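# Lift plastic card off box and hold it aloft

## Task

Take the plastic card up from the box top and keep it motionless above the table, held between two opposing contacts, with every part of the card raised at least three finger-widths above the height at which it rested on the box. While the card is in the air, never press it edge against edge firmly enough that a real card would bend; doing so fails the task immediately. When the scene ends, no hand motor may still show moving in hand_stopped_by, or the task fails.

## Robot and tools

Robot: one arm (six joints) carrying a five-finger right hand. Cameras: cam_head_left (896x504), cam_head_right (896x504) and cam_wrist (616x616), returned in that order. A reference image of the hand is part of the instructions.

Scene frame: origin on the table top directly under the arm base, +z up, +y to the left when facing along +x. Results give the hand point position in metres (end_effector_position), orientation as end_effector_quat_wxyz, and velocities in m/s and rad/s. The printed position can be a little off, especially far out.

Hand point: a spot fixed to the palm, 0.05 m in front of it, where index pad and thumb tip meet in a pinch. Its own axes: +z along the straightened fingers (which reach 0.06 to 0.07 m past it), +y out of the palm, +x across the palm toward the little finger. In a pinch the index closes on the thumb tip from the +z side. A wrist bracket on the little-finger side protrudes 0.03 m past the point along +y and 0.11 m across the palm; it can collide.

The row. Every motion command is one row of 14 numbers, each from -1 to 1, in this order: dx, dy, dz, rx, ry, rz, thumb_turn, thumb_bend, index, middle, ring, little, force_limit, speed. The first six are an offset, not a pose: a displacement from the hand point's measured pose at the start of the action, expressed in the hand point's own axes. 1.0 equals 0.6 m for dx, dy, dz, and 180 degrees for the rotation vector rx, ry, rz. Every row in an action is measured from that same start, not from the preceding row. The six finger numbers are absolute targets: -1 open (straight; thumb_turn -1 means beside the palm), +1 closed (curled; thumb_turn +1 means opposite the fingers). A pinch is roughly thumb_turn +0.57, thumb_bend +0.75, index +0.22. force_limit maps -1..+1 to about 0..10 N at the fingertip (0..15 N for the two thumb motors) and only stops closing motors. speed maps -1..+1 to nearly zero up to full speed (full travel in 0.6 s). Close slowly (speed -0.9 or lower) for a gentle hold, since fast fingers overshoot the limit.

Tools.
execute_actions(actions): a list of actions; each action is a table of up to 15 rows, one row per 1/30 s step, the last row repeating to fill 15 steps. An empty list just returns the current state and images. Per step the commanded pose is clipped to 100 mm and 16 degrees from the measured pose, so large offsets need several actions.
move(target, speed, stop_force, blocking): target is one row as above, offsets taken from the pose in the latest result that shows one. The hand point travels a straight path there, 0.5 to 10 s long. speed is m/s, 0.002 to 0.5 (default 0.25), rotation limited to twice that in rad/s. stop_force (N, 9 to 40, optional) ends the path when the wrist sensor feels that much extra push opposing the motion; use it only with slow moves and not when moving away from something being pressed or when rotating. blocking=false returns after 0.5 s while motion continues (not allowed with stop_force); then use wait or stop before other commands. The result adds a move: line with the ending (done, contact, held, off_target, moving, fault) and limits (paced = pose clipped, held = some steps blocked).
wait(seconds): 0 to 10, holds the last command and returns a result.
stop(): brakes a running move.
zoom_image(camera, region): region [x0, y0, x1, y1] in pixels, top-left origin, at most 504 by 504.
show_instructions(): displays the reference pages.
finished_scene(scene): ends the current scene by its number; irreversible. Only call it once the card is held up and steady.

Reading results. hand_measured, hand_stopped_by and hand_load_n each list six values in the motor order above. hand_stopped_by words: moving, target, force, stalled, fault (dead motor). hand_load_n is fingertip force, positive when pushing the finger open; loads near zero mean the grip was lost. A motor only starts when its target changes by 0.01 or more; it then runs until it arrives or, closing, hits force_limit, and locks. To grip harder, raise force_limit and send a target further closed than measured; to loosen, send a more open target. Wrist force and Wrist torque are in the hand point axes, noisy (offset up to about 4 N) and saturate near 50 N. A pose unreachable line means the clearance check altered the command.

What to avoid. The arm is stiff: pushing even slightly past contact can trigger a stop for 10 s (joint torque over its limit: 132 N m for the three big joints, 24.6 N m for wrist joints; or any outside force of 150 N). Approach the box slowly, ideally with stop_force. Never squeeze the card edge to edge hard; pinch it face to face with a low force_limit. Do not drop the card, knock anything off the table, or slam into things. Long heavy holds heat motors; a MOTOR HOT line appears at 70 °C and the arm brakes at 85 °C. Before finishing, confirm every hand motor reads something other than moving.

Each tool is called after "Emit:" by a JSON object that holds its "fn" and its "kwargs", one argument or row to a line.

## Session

Emit:
{"fn": "execute_actions", "kwargs": {
  "actions": []
}}

Scene clock: 0.00 s.
end_effector_position=(+0.3979, -0.3087, +0.1045) hand_measured=(-1.000, -1.000, -1.000, -1.000, -1.000, -1.000) hand_load_n=(+0.0, +0.0, +0.0, +0.0, +0.0, +0.0) hand_stopped_by=(target, target, target, target, target, target) hand_force_limit=0.00 hand_speed=-0.80 end_effector_quat_wxyz=(-0.411, -0.506, +0.571, -0.499) end_effector_velocity=(-0.000, +0.000, -0.000) end_effector_angular_velocity=(-0.000, -0.001, -0.001)
Joint positions: [-0.652 -0.525  1.855 -1.018  2.631 -4.266]
Joint velocities: [ 0.     0.001 -0.    -0.001  0.     0.001]
Wrist force (N, on the end effector, along its own x y z axes, offset not removed): no reading
Wrist torque (N m, same axes, about the end effector's origin, offset not removed): no reading
Hand target: +0.398, -0.309, +0.105; -0.411, -0.506, +0.571, -0.499

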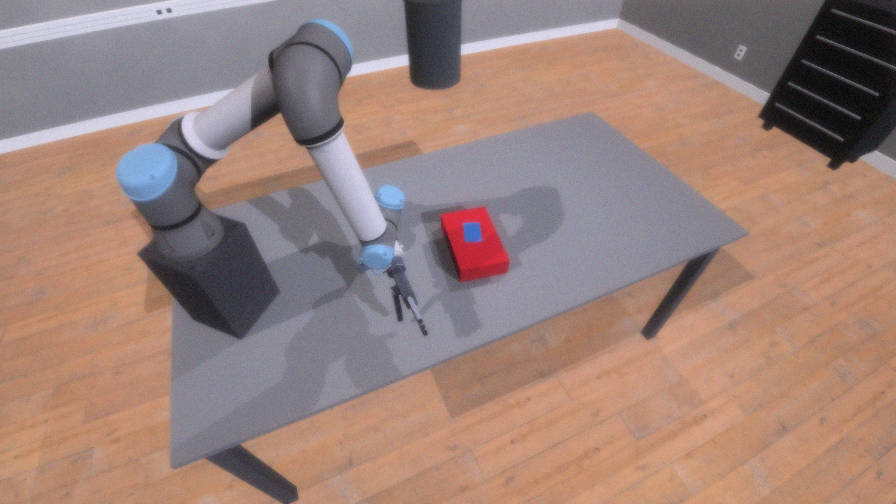

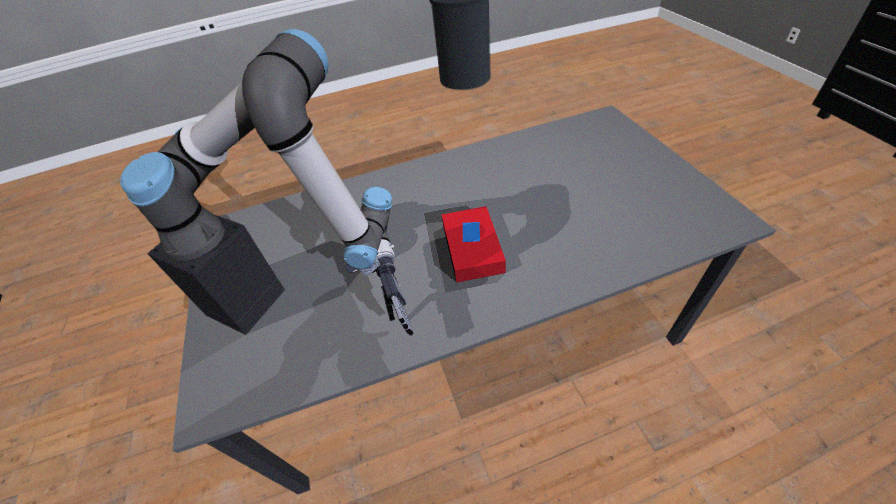

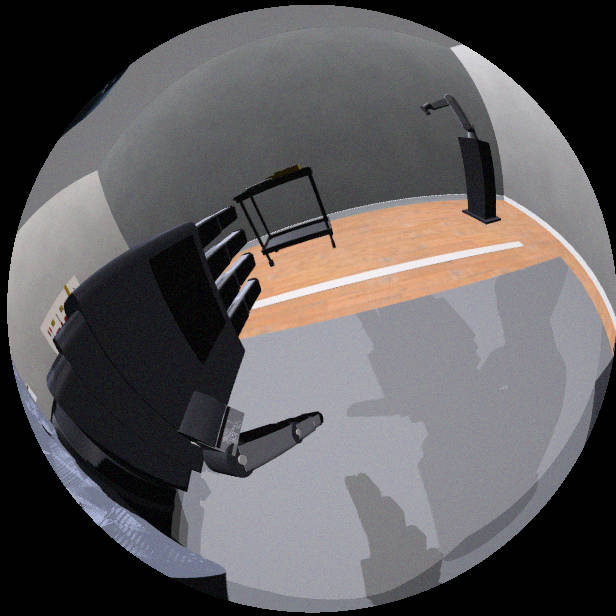

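Emit:
{"fn": "zoom_image", "kwargs": {
  "camera": "cam_head_left",
  "region": [430, 200, 520, 290]
}}

Emit:
{"fn": "zoom_image", "kwargs": {
  "camera": "cam_head_right",
  "region": [430, 200, 520, 290]
}}

Emit:
{"fn": "zoom_image", "kwargs": {
  "camera": "cam_head_left",
  "region": [320, 170, 500, 350]
}}

Emit:
{"fn": "zoom_image", "kwargs": {
  "camera": "cam_head_right",
  "region": [310, 170, 490, 350]
}}

Region (430, 200, 520, 290) of cam_head_left's 896x504 image, scaled by 5.600, with more detail than that image has.

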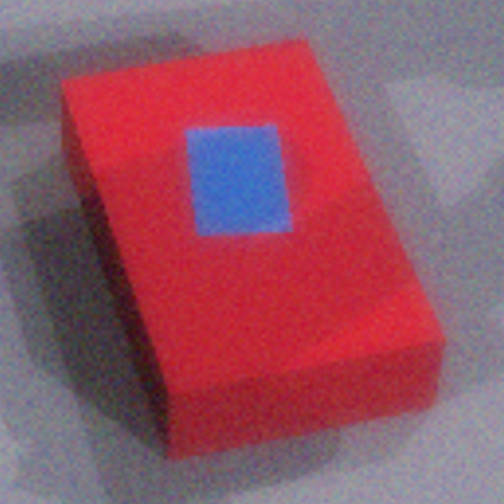

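Region (430, 200, 520, 290) of cam_head_right's 896x504 image, scaled by 5.600, with more detail than that image has.

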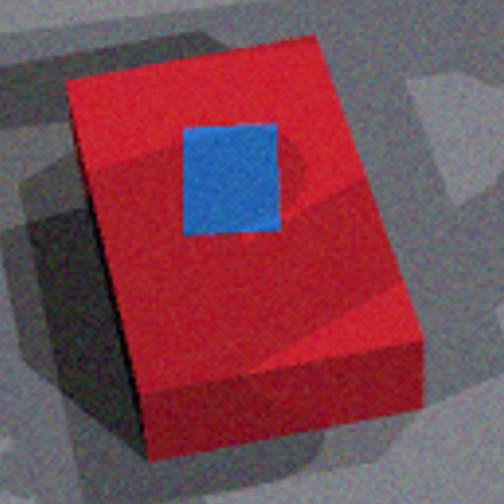

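Region (320, 170, 500, 350) of cam_head_left's 896x504 image, scaled by 2.800, with more detail than that image has.

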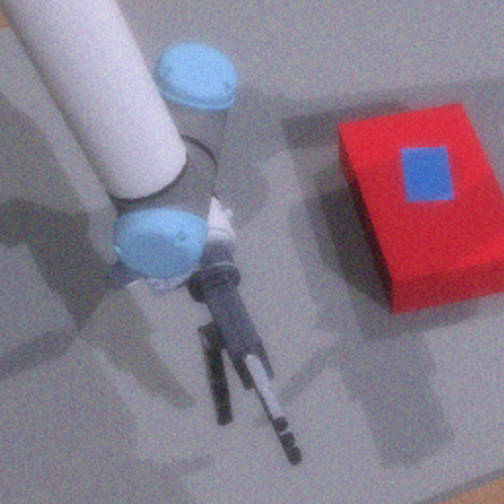

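Region (310, 170, 490, 350) of cam_head_right's 896x504 image, scaled by 2.800, with more detail than that image has.

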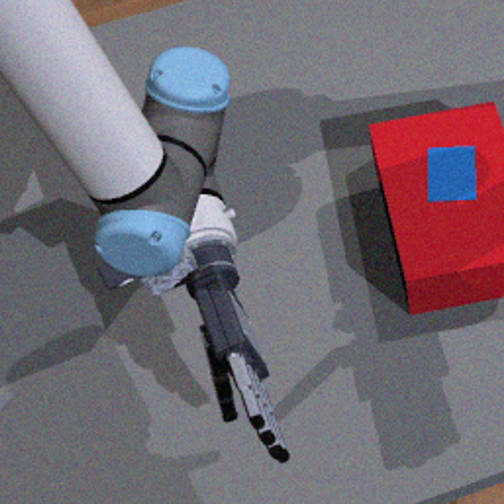

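Emit:
{"fn": "move", "kwargs": {
  "target": [-0.2135, -0.4858, -0.4715, 0.1414, -0.3283, 0.2858, -0.97, 0.75, -0.97, -0.97, -0.97, -0.97, -0.4, 0.0],
  "speed": 0.5
}}

Emit:
{"fn": "zoom_image", "kwargs": {
  "camera": "cam_wrist",
  "region": [190, 150, 370, 400]
}}

Emit:
{"fn": "zoom_image", "kwargs": {
  "camera": "cam_head_left",
  "region": [430, 200, 520, 290]
}}

Emit:
{"fn": "zoom_image", "kwargs": {
  "camera": "cam_head_right",
  "region": [430, 200, 520, 290]
}}

Scene clock: 121.37 s.
end_effector_position=(+0.6955, -0.0059, +0.0715) hand_measured=(-0.970, +0.750, -0.970, -0.970, -0.970, -0.970) hand_load_n=(+0.0, +0.0, +0.0, +0.0, +0.0, +0.0) hand_stopped_by=(target, target, target, target, target, target) hand_force_limit=-0.40 hand_speed=0.00 end_effector_quat_wxyz=(+0.269, -0.465, +0.730, -0.422) end_effector_velocity=(+0.001, +0.001, -0.000) end_effector_angular_velocity=(+0.004, -0.003, +0.002)
Joint positions: [-0.374 -0.571  1.636 -0.546  1.804 -3.018]
Joint velocities: [ 0.     0.002 -0.002 -0.002 -0.004  0.003]
Wrist force (N, on the end effector, along its own x y z axes, offset not removed): [2.3 0.1 2.2]
Wrist torque (N m, same axes, about the end effector's origin, offset not removed): [-0.10 -0.54 0.07]
Hand target: +0.696, -0.006, +0.071; +0.269, -0.465, +0.730, -0.422
Off the commanded pose: 0.000 m, 0 deg.
move: done

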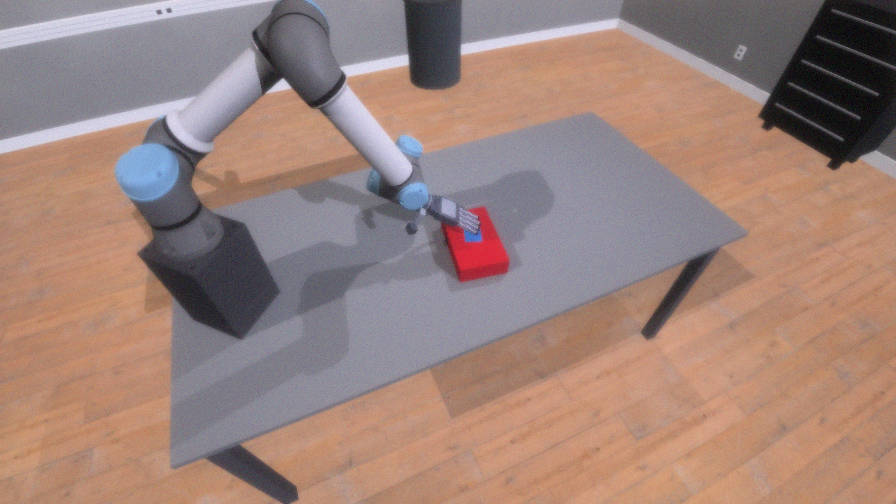

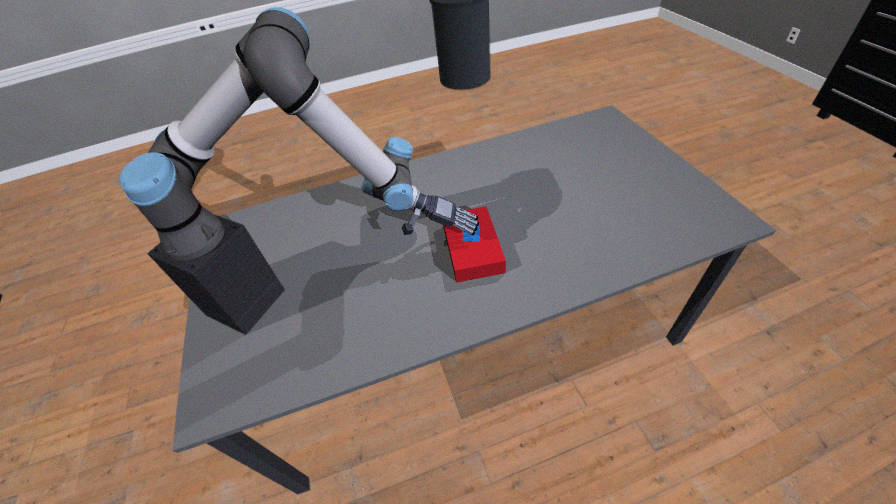

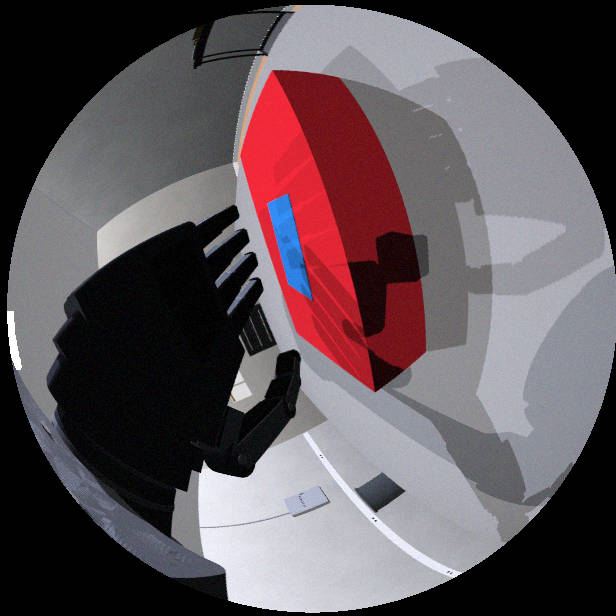

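Region (190, 150, 370, 400) of cam_wrist's 616x616 image, scaled by 2.016, with more detail than that image has; it fills the left 363 columns of this view, and the rest is white.

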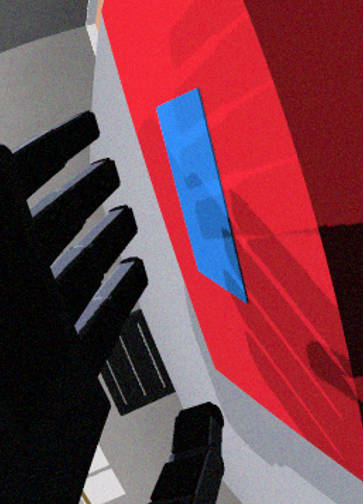

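Region (430, 200, 520, 290) of cam_head_left's 896x504 image, scaled by 5.600, with more detail than that image has.

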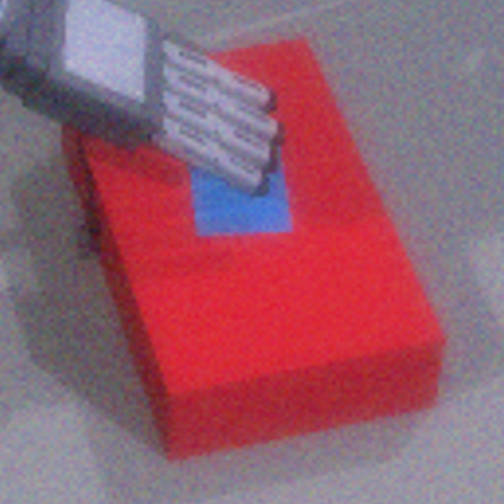

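Region (430, 200, 520, 290) of cam_head_right's 896x504 image, scaled by 5.600, with more detail than that image has.

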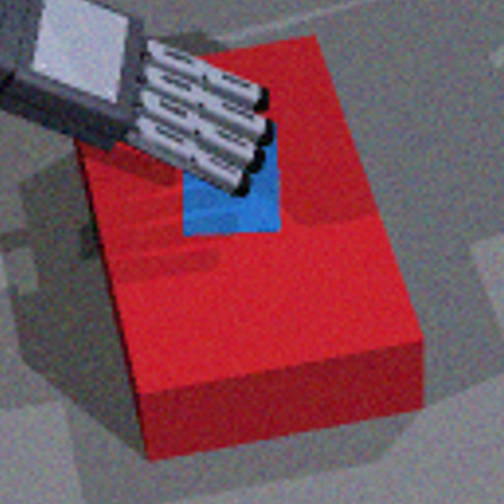

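Emit:
{"fn": "execute_actions", "kwargs": {
  "actions": []
}}

Scene clock: 144.87 s.
end_effector_position=(+0.6956, -0.0058, +0.0715) hand_measured=(-0.970, +0.750, -0.970, -0.970, -0.970, -0.970) hand_load_n=(+0.0, +0.0, +0.0, +0.0, +0.0, +0.0) hand_stopped_by=(target, target, target, target, target, target) hand_force_limit=-0.40 hand_speed=0.00 end_effector_quat_wxyz=(+0.269, -0.465, +0.730, -0.422) end_effector_velocity=(-0.001, -0.000, -0.001) end_effector_angular_velocity=(-0.001, +0.002, +0.000)
Joint positions: [-0.374 -0.571  1.636 -0.546  1.803 -3.018]
Joint velocities: [-0.     0.002 -0.     0.     0.    -0.001]
Wrist force (N, on the end effector, along its own x y z axes, offset not removed): [1.4 0.5 -0.7]
Wrist torque (N m, same axes, about the end effector's origin, offset not removed): [0.11 -0.26 -0.01]
Hand target: +0.696, -0.006, +0.071; +0.269, -0.465, +0.730, -0.422
Off the commanded pose: 0.000 m, 0 deg.

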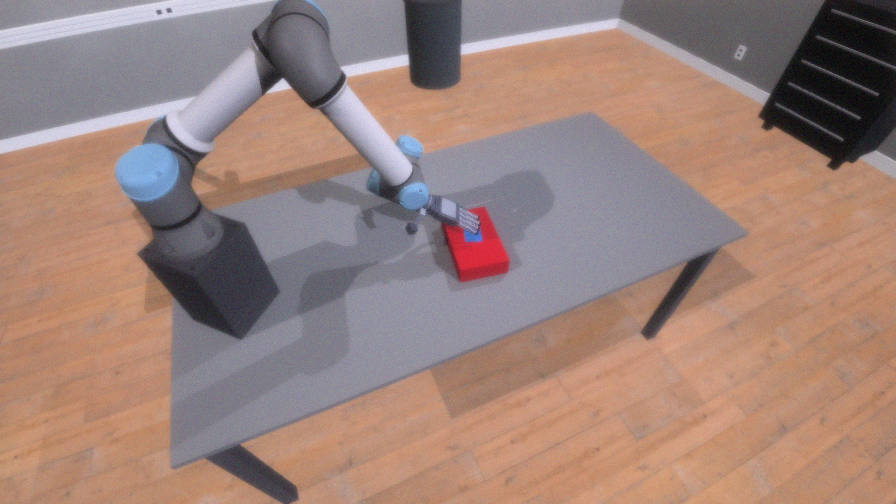

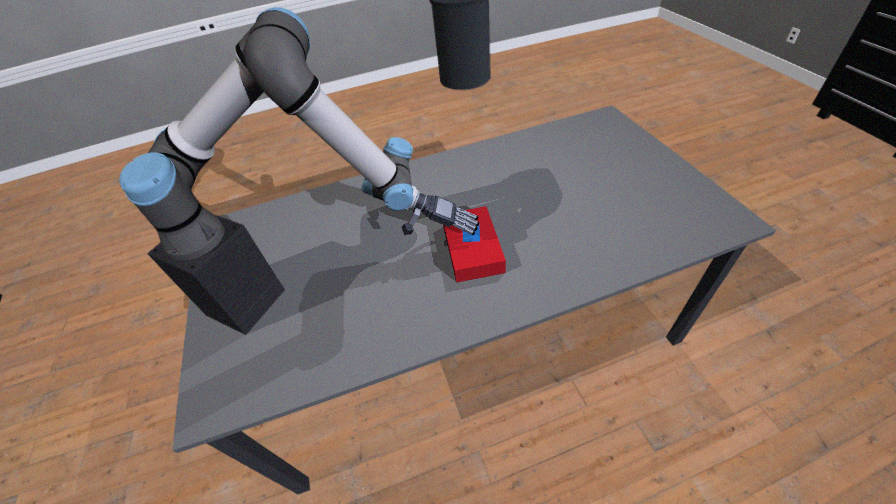

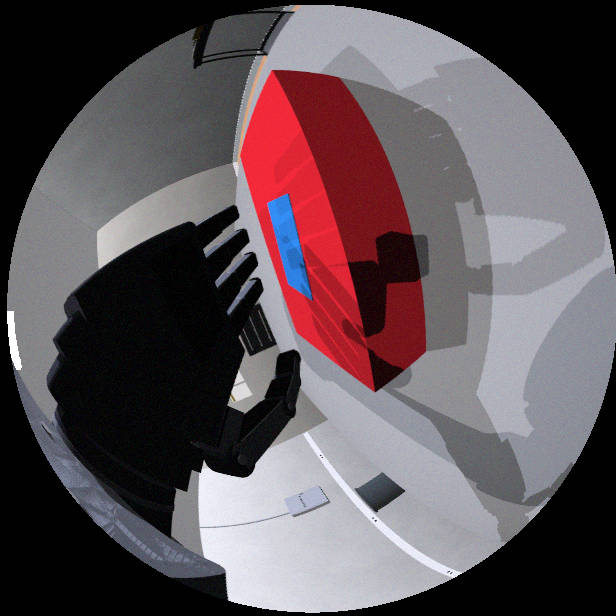

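Emit:
{"fn": "execute_actions", "kwargs": {
  "actions": [
    [[0.0003,0.0015,0.0009,0,0,0,-0.97,0.75,-0.78,-0.85,-0.78,-0.97,-0.45,-0.5],[0.0007,0.004,0.0023,0,0,0,-0.97,0.75,-0.78,-0.85,-0.78,-0.97,-0.45,-0.5],[0.0012,0.0068,0.0039,0,0,0,-0.97,0.75,-0.78,-0.85,-0.78,-0.97,-0.45,-0.5],[0.0018,0.0098,0.0057,0,0,0,-0.97,0.75,-0.78,-0.85,-0.78,-0.97,-0.45,-0.5],[0.0023,0.0126,0.0073,0,0,0,-0.97,0.75,-0.78,-0.85,-0.78,-0.97,-0.45,-0.5],[0.0028,0.0151,0.0087,0,0,0,-0.97,0.75,-0.78,-0.85,-0.78,-0.97,-0.45,-0.5],[0.0031,0.017,0.0098,0,0,0,-0.97,0.75,-0.78,-0.85,-0.78,-0.97,-0.45,-0.5],[0.0033,0.018,0.0104,0,0,0,-0.97,0.75,-0.78,-0.85,-0.78,-0.97,-0.45,-0.5],[0.0033,0.018,0.0104,0,0,0,-0.97,0.75,-0.78,-0.85,-0.78,-0.97,-0.45,-0.5],[0.0033,0.018,0.0104,0,0,0,-0.97,0.75,-0.5,-0.5,-0.5,-0.97,-0.45,-0.88]]
  ]
}}

Scene clock: 179.50 s.
end_effector_position=(+0.6948, -0.0075, +0.0594) hand_measured=(-0.970, +0.750, -0.748, -0.818, -0.748, -0.970) hand_load_n=(+0.0, +0.0, +0.0, +0.0, +0.0, +0.0) hand_stopped_by=(target, target, moving, moving, moving, target) hand_force_limit=-0.45 hand_speed=-0.88 end_effector_quat_wxyz=(+0.269, -0.465, +0.730, -0.422) end_effector_velocity=(+0.000, -0.001, -0.004) end_effector_angular_velocity=(-0.000, -0.001, +0.000)
Joint positions: [-0.378 -0.547  1.63  -0.565  1.8   -3.02 ]
Joint velocities: [-0.002  0.009 -0.003 -0.007 -0.002 -0.001]
Wrist force (N, on the end effector, along its own x y z axes, offset not removed): [-0.3 1.0 1.9]
Wrist torque (N m, same axes, about the end effector's origin, offset not removed): [0.00 -0.09 -0.11]
Hand target: +0.695, -0.008, +0.059; +0.269, -0.465, +0.730, -0.422
Off the commanded pose: 0.000 m, 0 deg.

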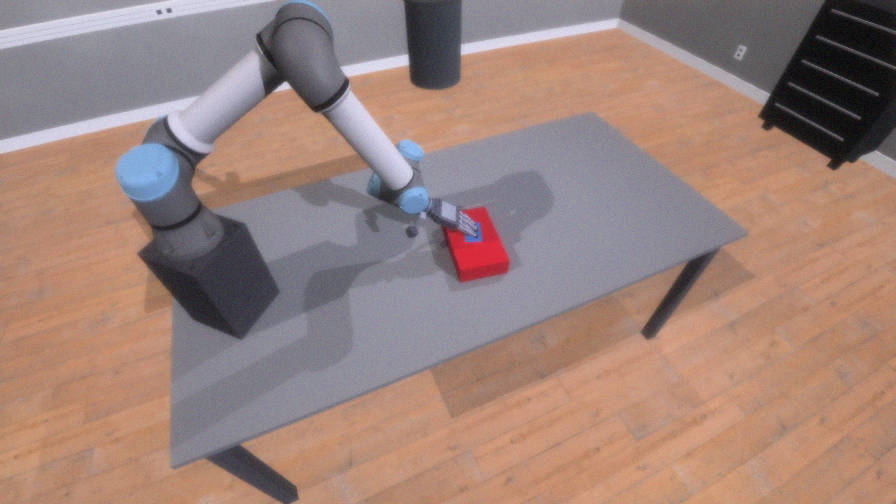

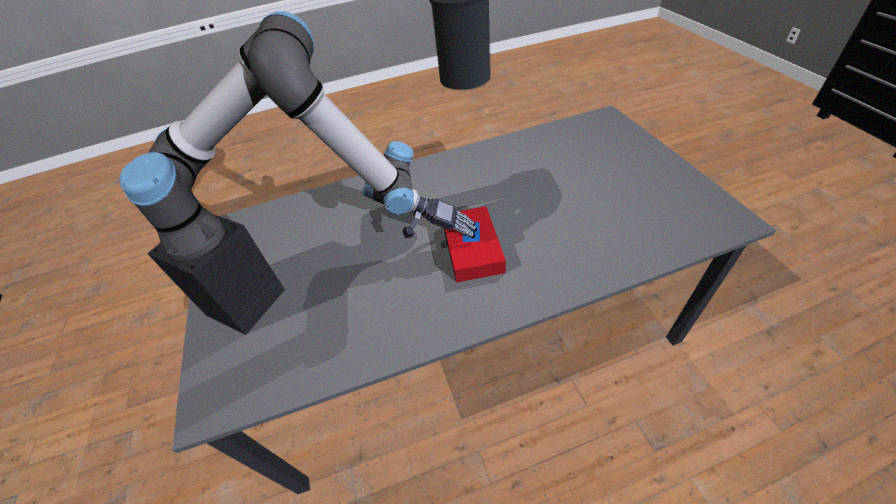

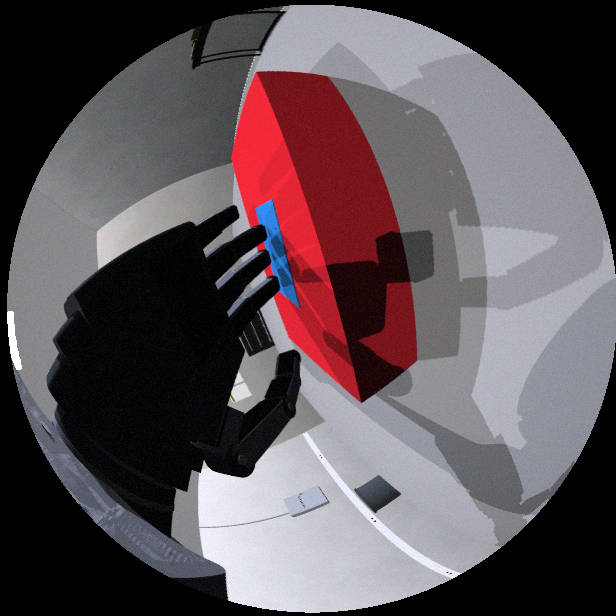

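Emit:
{"fn": "execute_actions", "kwargs": {
  "actions": []
}}

Scene clock: 181.77 s.
end_effector_position=(+0.6948, -0.0076, +0.0590) hand_measured=(-0.970, +0.750, -0.696, -0.772, -0.702, -0.970) hand_load_n=(+0.0, +0.0, +6.0, +3.0, +3.0, +0.0) hand_stopped_by=(target, target, force, force, force, target) hand_force_limit=-0.45 hand_speed=-0.88 end_effector_quat_wxyz=(+0.269, -0.465, +0.730, -0.422) end_effector_velocity=(+0.000, -0.001, +0.000) end_effector_angular_velocity=(-0.001, -0.001, -0.001)
Joint positions: [-0.378 -0.546  1.63  -0.565  1.8   -3.02 ]
Joint velocities: [-0.001 -0.    -0.    -0.     0.    -0.001]
Wrist force (N, on the end effector, along its own x y z axes, offset not removed): [-0.8 -13.2 -4.0]
Wrist torque (N m, same axes, about the end effector's origin, offset not removed): [0.96 0.14 -0.36]
Hand target: +0.695, -0.008, +0.059; +0.269, -0.465, +0.730, -0.422
Off the commanded pose: 0.000 m, 0 deg.

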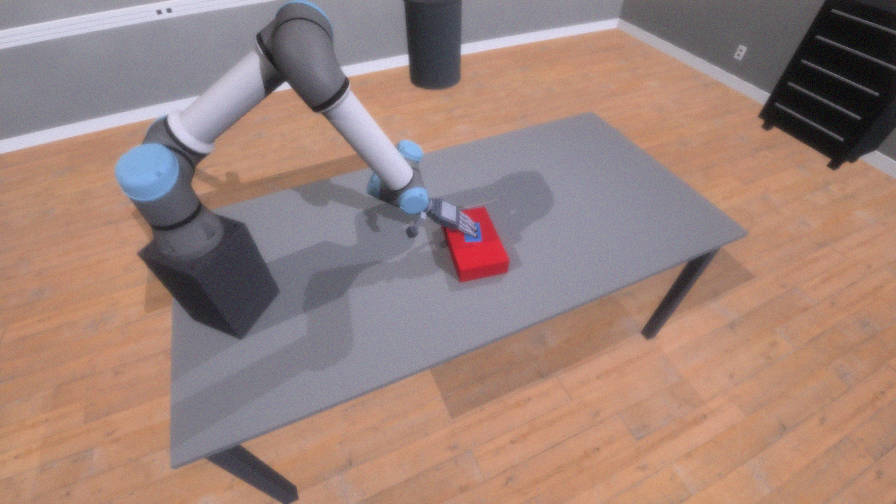

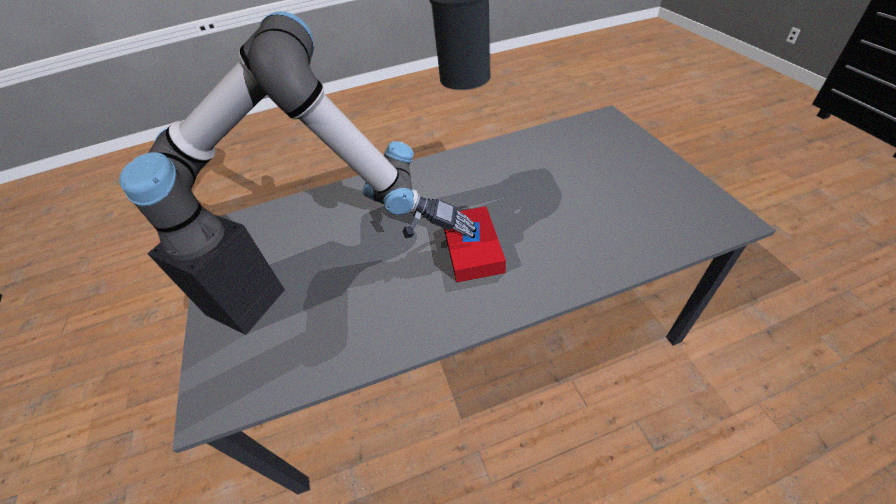

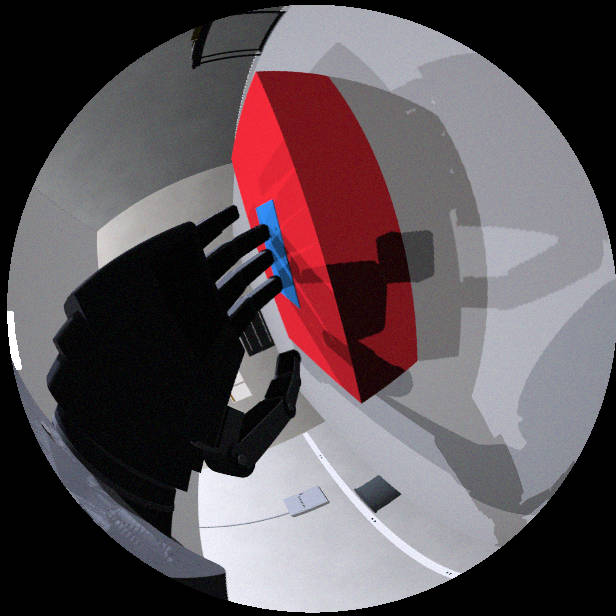

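Emit:
{"fn": "zoom_image", "kwargs": {
  "camera": "cam_head_left",
  "region": [420, 190, 520, 290]
}}

Emit:
{"fn": "zoom_image", "kwargs": {
  "camera": "cam_wrist",
  "region": [200, 170, 360, 330]
}}

Region (420, 190, 520, 290) of cam_head_left's 896x504 image, scaled by 5.040, with more detail than that image has.

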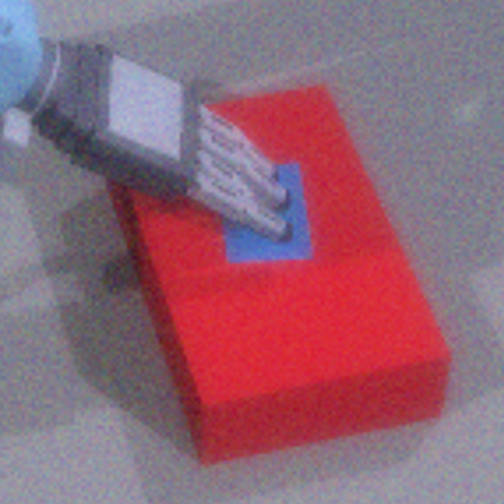

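Region (200, 170, 360, 330) of cam_wrist's 616x616 image, scaled by 3.150, with more detail than that image has.

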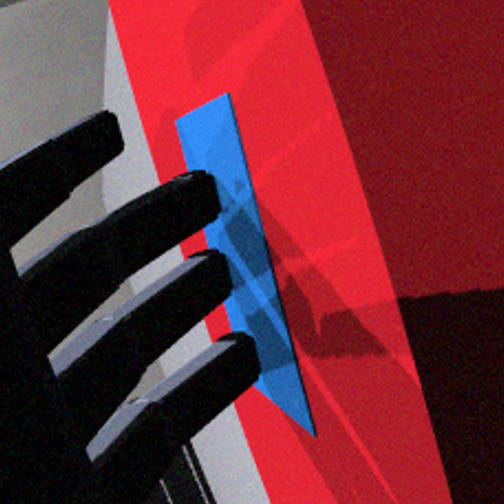

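Emit:
{"fn": "move", "kwargs": {
  "target": [0.0103,0.0398,-0.069,0,0.0962,0.0555,-0.97,0.75,-0.5,-0.5,-0.5,-0.97,-0.45,-0.88],
  "speed": 0.2
}}

Scene clock: 212.67 s.
end_effector_position=(+0.6490, +0.0071, +0.0589) hand_measured=(-0.970, +0.750, -0.696, -0.772, -0.702, -0.970) hand_load_n=(+0.0, +0.0, +5.5, +3.5, +3.0, +0.0) hand_stopped_by=(target, target, force, force, force, target) hand_force_limit=-0.45 hand_speed=-0.88 end_effector_quat_wxyz=(+0.192, -0.331, +0.800, -0.462) end_effector_velocity=(-0.001, -0.000, +0.001) end_effector_angular_velocity=(-0.001, +0.003, -0.012)
Joint positions: [-0.234 -0.524  1.608 -0.44   2.211 -2.718]
Joint velocities: [ 0.003  0.002 -0.006  0.014  0.012  0.011]
Wrist force (N, on the end effector, along its own x y z axes, offset not removed): [-3.0 -13.6 -5.5]
Wrist torque (N m, same axes, about the end effector's origin, offset not removed): [1.05 -0.03 -0.46]
Hand target: +0.649, +0.007, +0.059; +0.192, -0.331, +0.800, -0.462
Off the commanded pose: 0.000 m, 0 deg.
move: done

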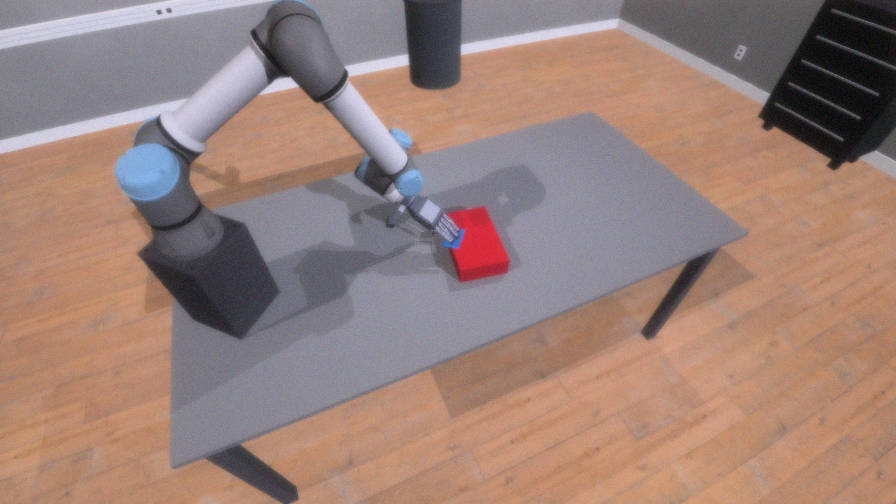

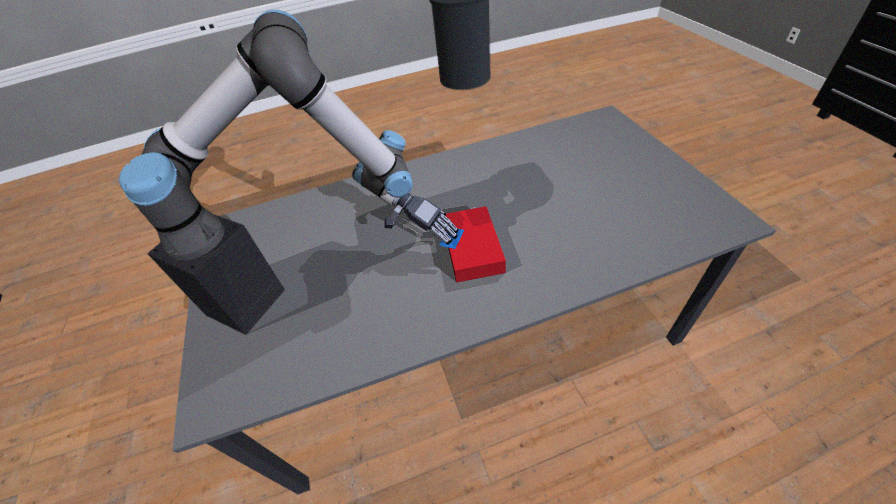

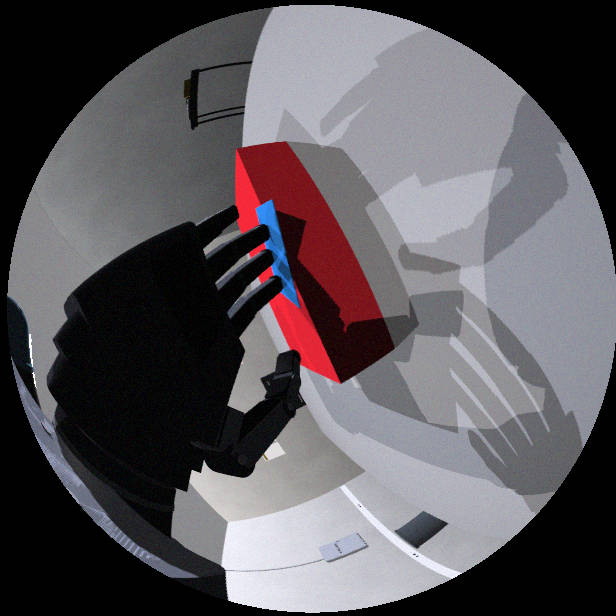

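Emit:
{"fn": "zoom_image", "kwargs": {
  "camera": "cam_head_left",
  "region": [420, 190, 520, 290]
}}

Emit:
{"fn": "zoom_image", "kwargs": {
  "camera": "cam_wrist",
  "region": [200, 170, 360, 330]
}}

Emit:
{"fn": "zoom_image", "kwargs": {
  "camera": "cam_head_right",
  "region": [420, 200, 500, 280]
}}

Region (420, 190, 520, 290) of cam_head_left's 896x504 image, scaled by 5.040, with more detail than that image has.

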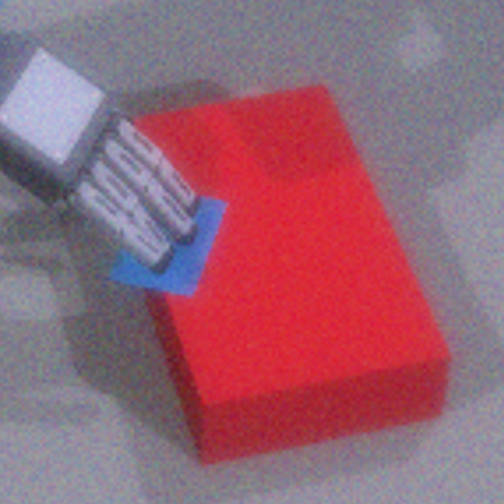

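Region (200, 170, 360, 330) of cam_wrist's 616x616 image, scaled by 3.150, with more detail than that image has.

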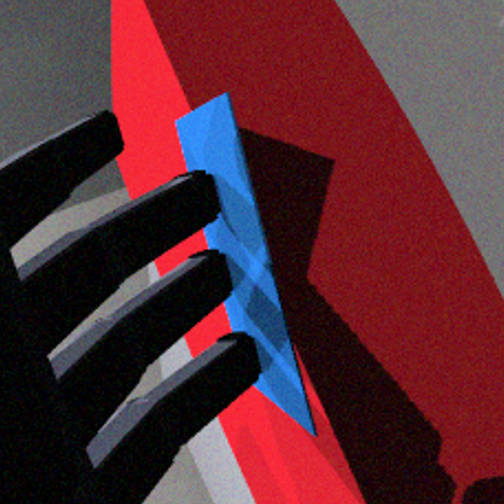

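Region (420, 200, 500, 280) of cam_head_right's 896x504 image, scaled by 6.300, with more detail than that image has.

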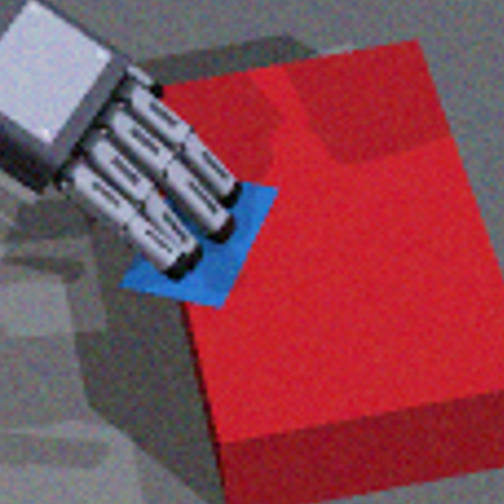

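Emit:
{"fn": "move", "kwargs": {
  "target": [0.105,-0.0425,-0.0448,-0.0847,0.1468,0.2543,-0.97,0.75,-0.98,-0.98,-0.98,-0.97,-0.45,-0.72],
  "speed": 0.5
}}

Scene clock: 334.27 s.
end_effector_position=(+0.5969, -0.0299, +0.0943) hand_measured=(-0.970, +0.750, -0.980, -0.980, -0.980, -0.970) hand_load_n=(+0.0, +0.0, +0.0, +0.0, +0.0, +0.0) hand_stopped_by=(target, target, target, target, target, target) hand_force_limit=-0.45 hand_speed=-0.72 end_effector_quat_wxyz=(+0.128, +0.091, +0.939, -0.307) end_effector_velocity=(-0.000, +0.000, -0.000) end_effector_angular_velocity=(+0.005, +0.003, -0.008)
Joint positions: [-0.315 -0.54   1.504  0.276  2.195 -1.597]
Joint velocities: [-0.     0.002 -0.005  0.012 -0.002  0.011]
Wrist force (N, on the end effector, along its own x y z axes, offset not removed): [-0.3 0.3 -0.2]
Wrist torque (N m, same axes, about the end effector's origin, offset not removed): [-0.06 -0.04 -0.15]
Hand target: +0.597, -0.030, +0.094; +0.128, +0.092, +0.939, -0.307
Off the commanded pose: 0.000 m, 0 deg.
move: done

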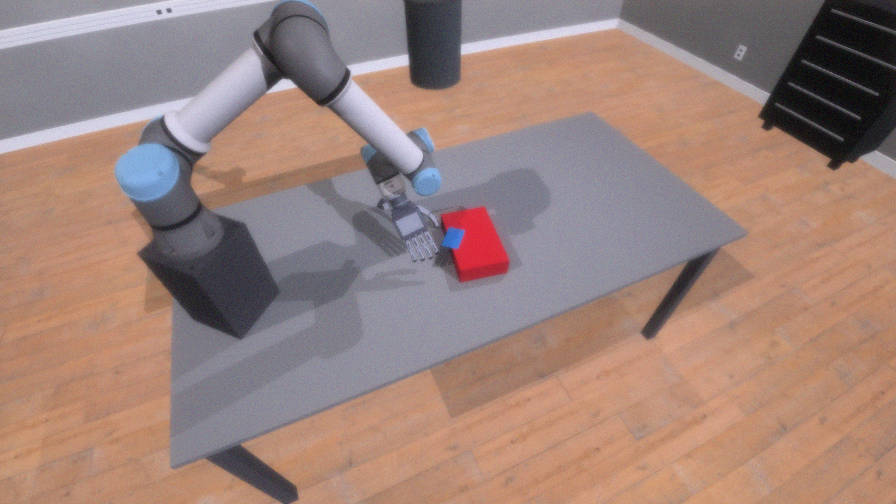

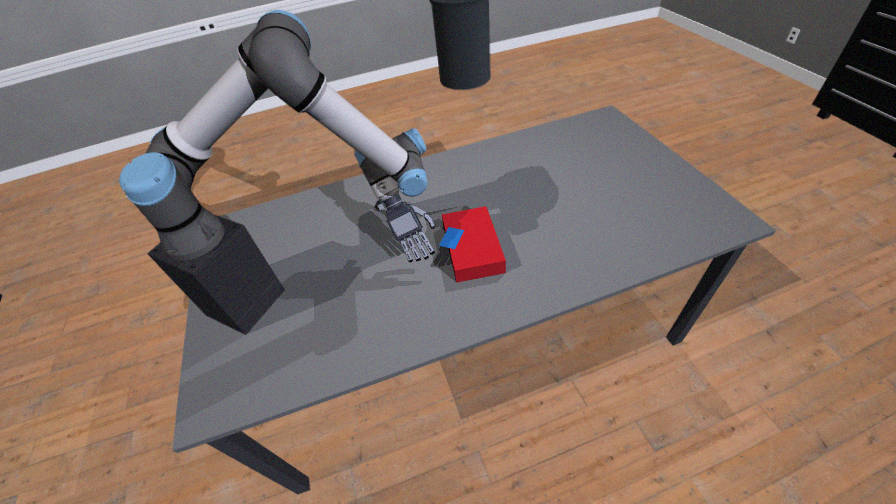

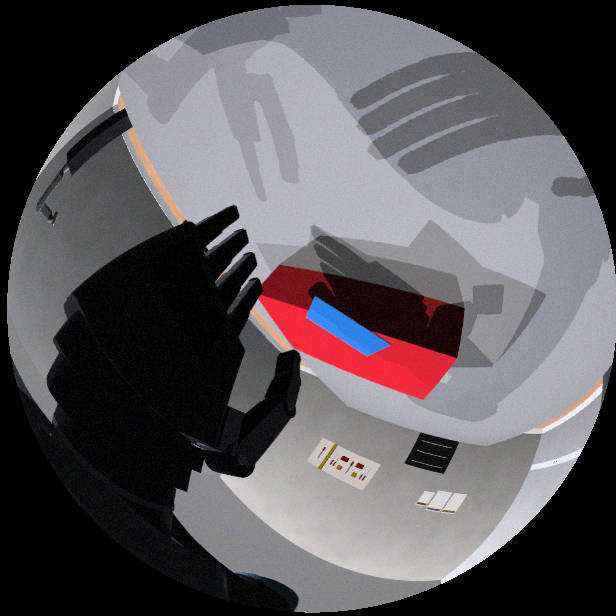

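Emit:
{"fn": "move", "kwargs": {
  "target": [0.0142,-0.0507,0.0923,-0.1135,0.1966,0.3406,0.57,0.75,-0.05,-0.3,-0.3,-0.3,-0.4,0.0],
  "speed": 0.5
}}

Scene clock: 342.23 s.
end_effector_position=(+0.5915, -0.0864, +0.0657) hand_measured=(+0.570, +0.750, -0.050, -0.300, -0.300, -0.300) hand_load_n=(+0.0, +0.0, +0.0, +0.0, +0.0, +0.0) hand_stopped_by=(target, target, target, target, target, target) hand_force_limit=-0.40 hand_speed=0.00 end_effector_quat_wxyz=(+0.001, +0.608, +0.794, +0.001) end_effector_velocity=(+0.000, +0.000, +0.000) end_effector_angular_velocity=(+0.005, -0.002, -0.008)
Joint positions: [-0.59  -0.459  1.4    0.608  1.578 -0.654]
Joint velocities: [-0.002 -0.     0.001 -0.    -0.006  0.007]
Wrist force (N, on the end effector, along its own x y z axes, offset not removed): [0.0 0.5 3.0]
Wrist torque (N m, same axes, about the end effector's origin, offset not removed): [-0.05 -0.24 -0.13]
Hand target: +0.591, -0.086, +0.066; +0.001, +0.609, +0.794, +0.001
Off the commanded pose: 0.000 m, 0 deg.
move: done

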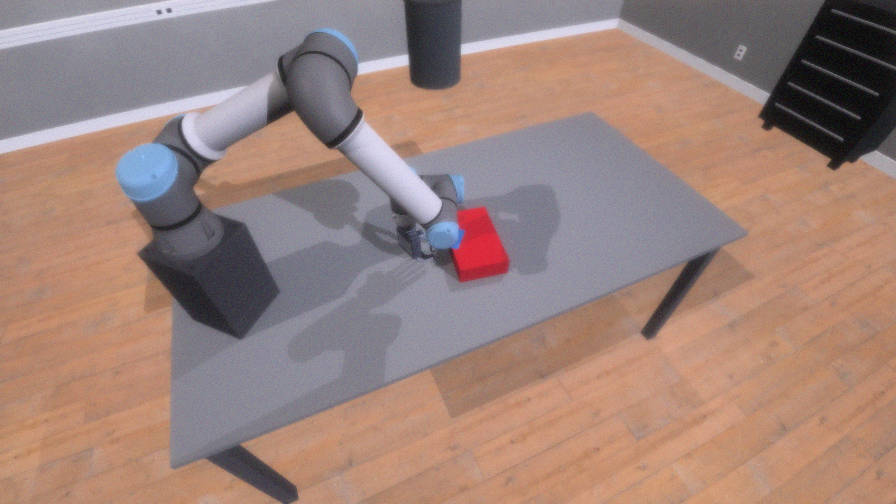

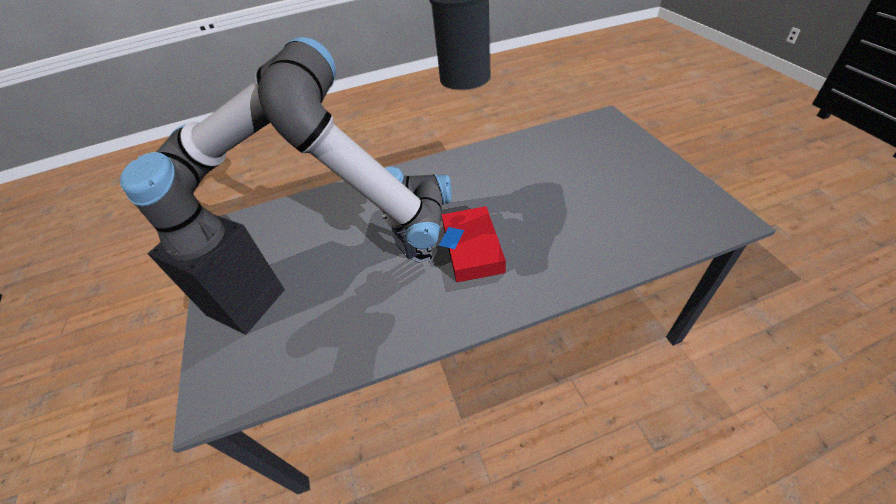

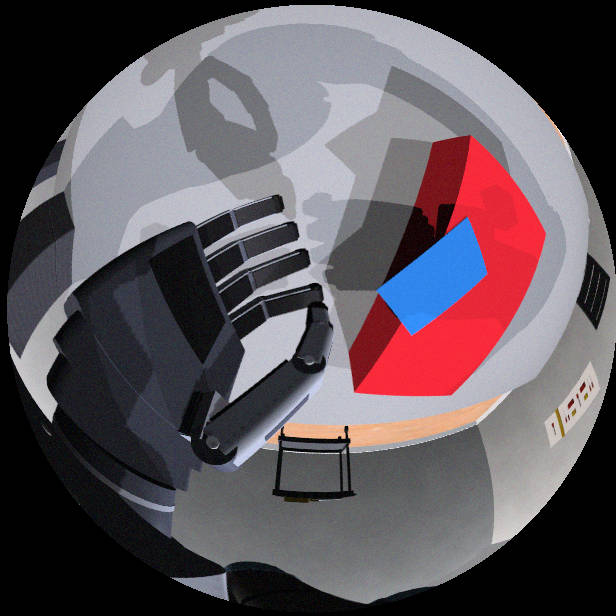

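Emit:
{"fn": "zoom_image", "kwargs": {
  "camera": "cam_wrist",
  "region": [270, 200, 510, 400]
}}

Emit:
{"fn": "zoom_image", "kwargs": {
  "camera": "cam_head_right",
  "region": [420, 200, 500, 280]
}}

Region (270, 200, 510, 400) of cam_wrist's 616x616 image, scaled by 2.100, with more detail than that image has.

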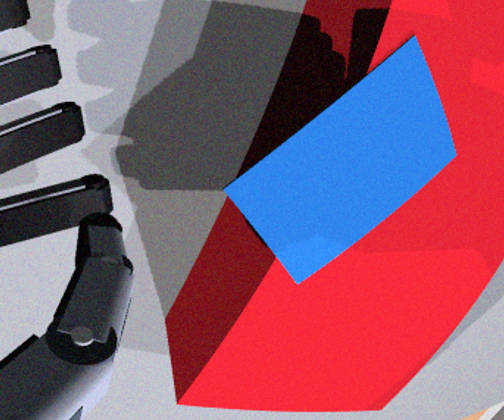

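Region (420, 200, 500, 280) of cam_head_right's 896x504 image, scaled by 6.300, with more detail than that image has.

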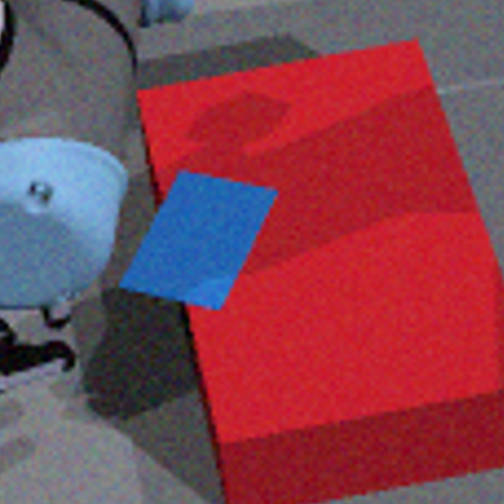

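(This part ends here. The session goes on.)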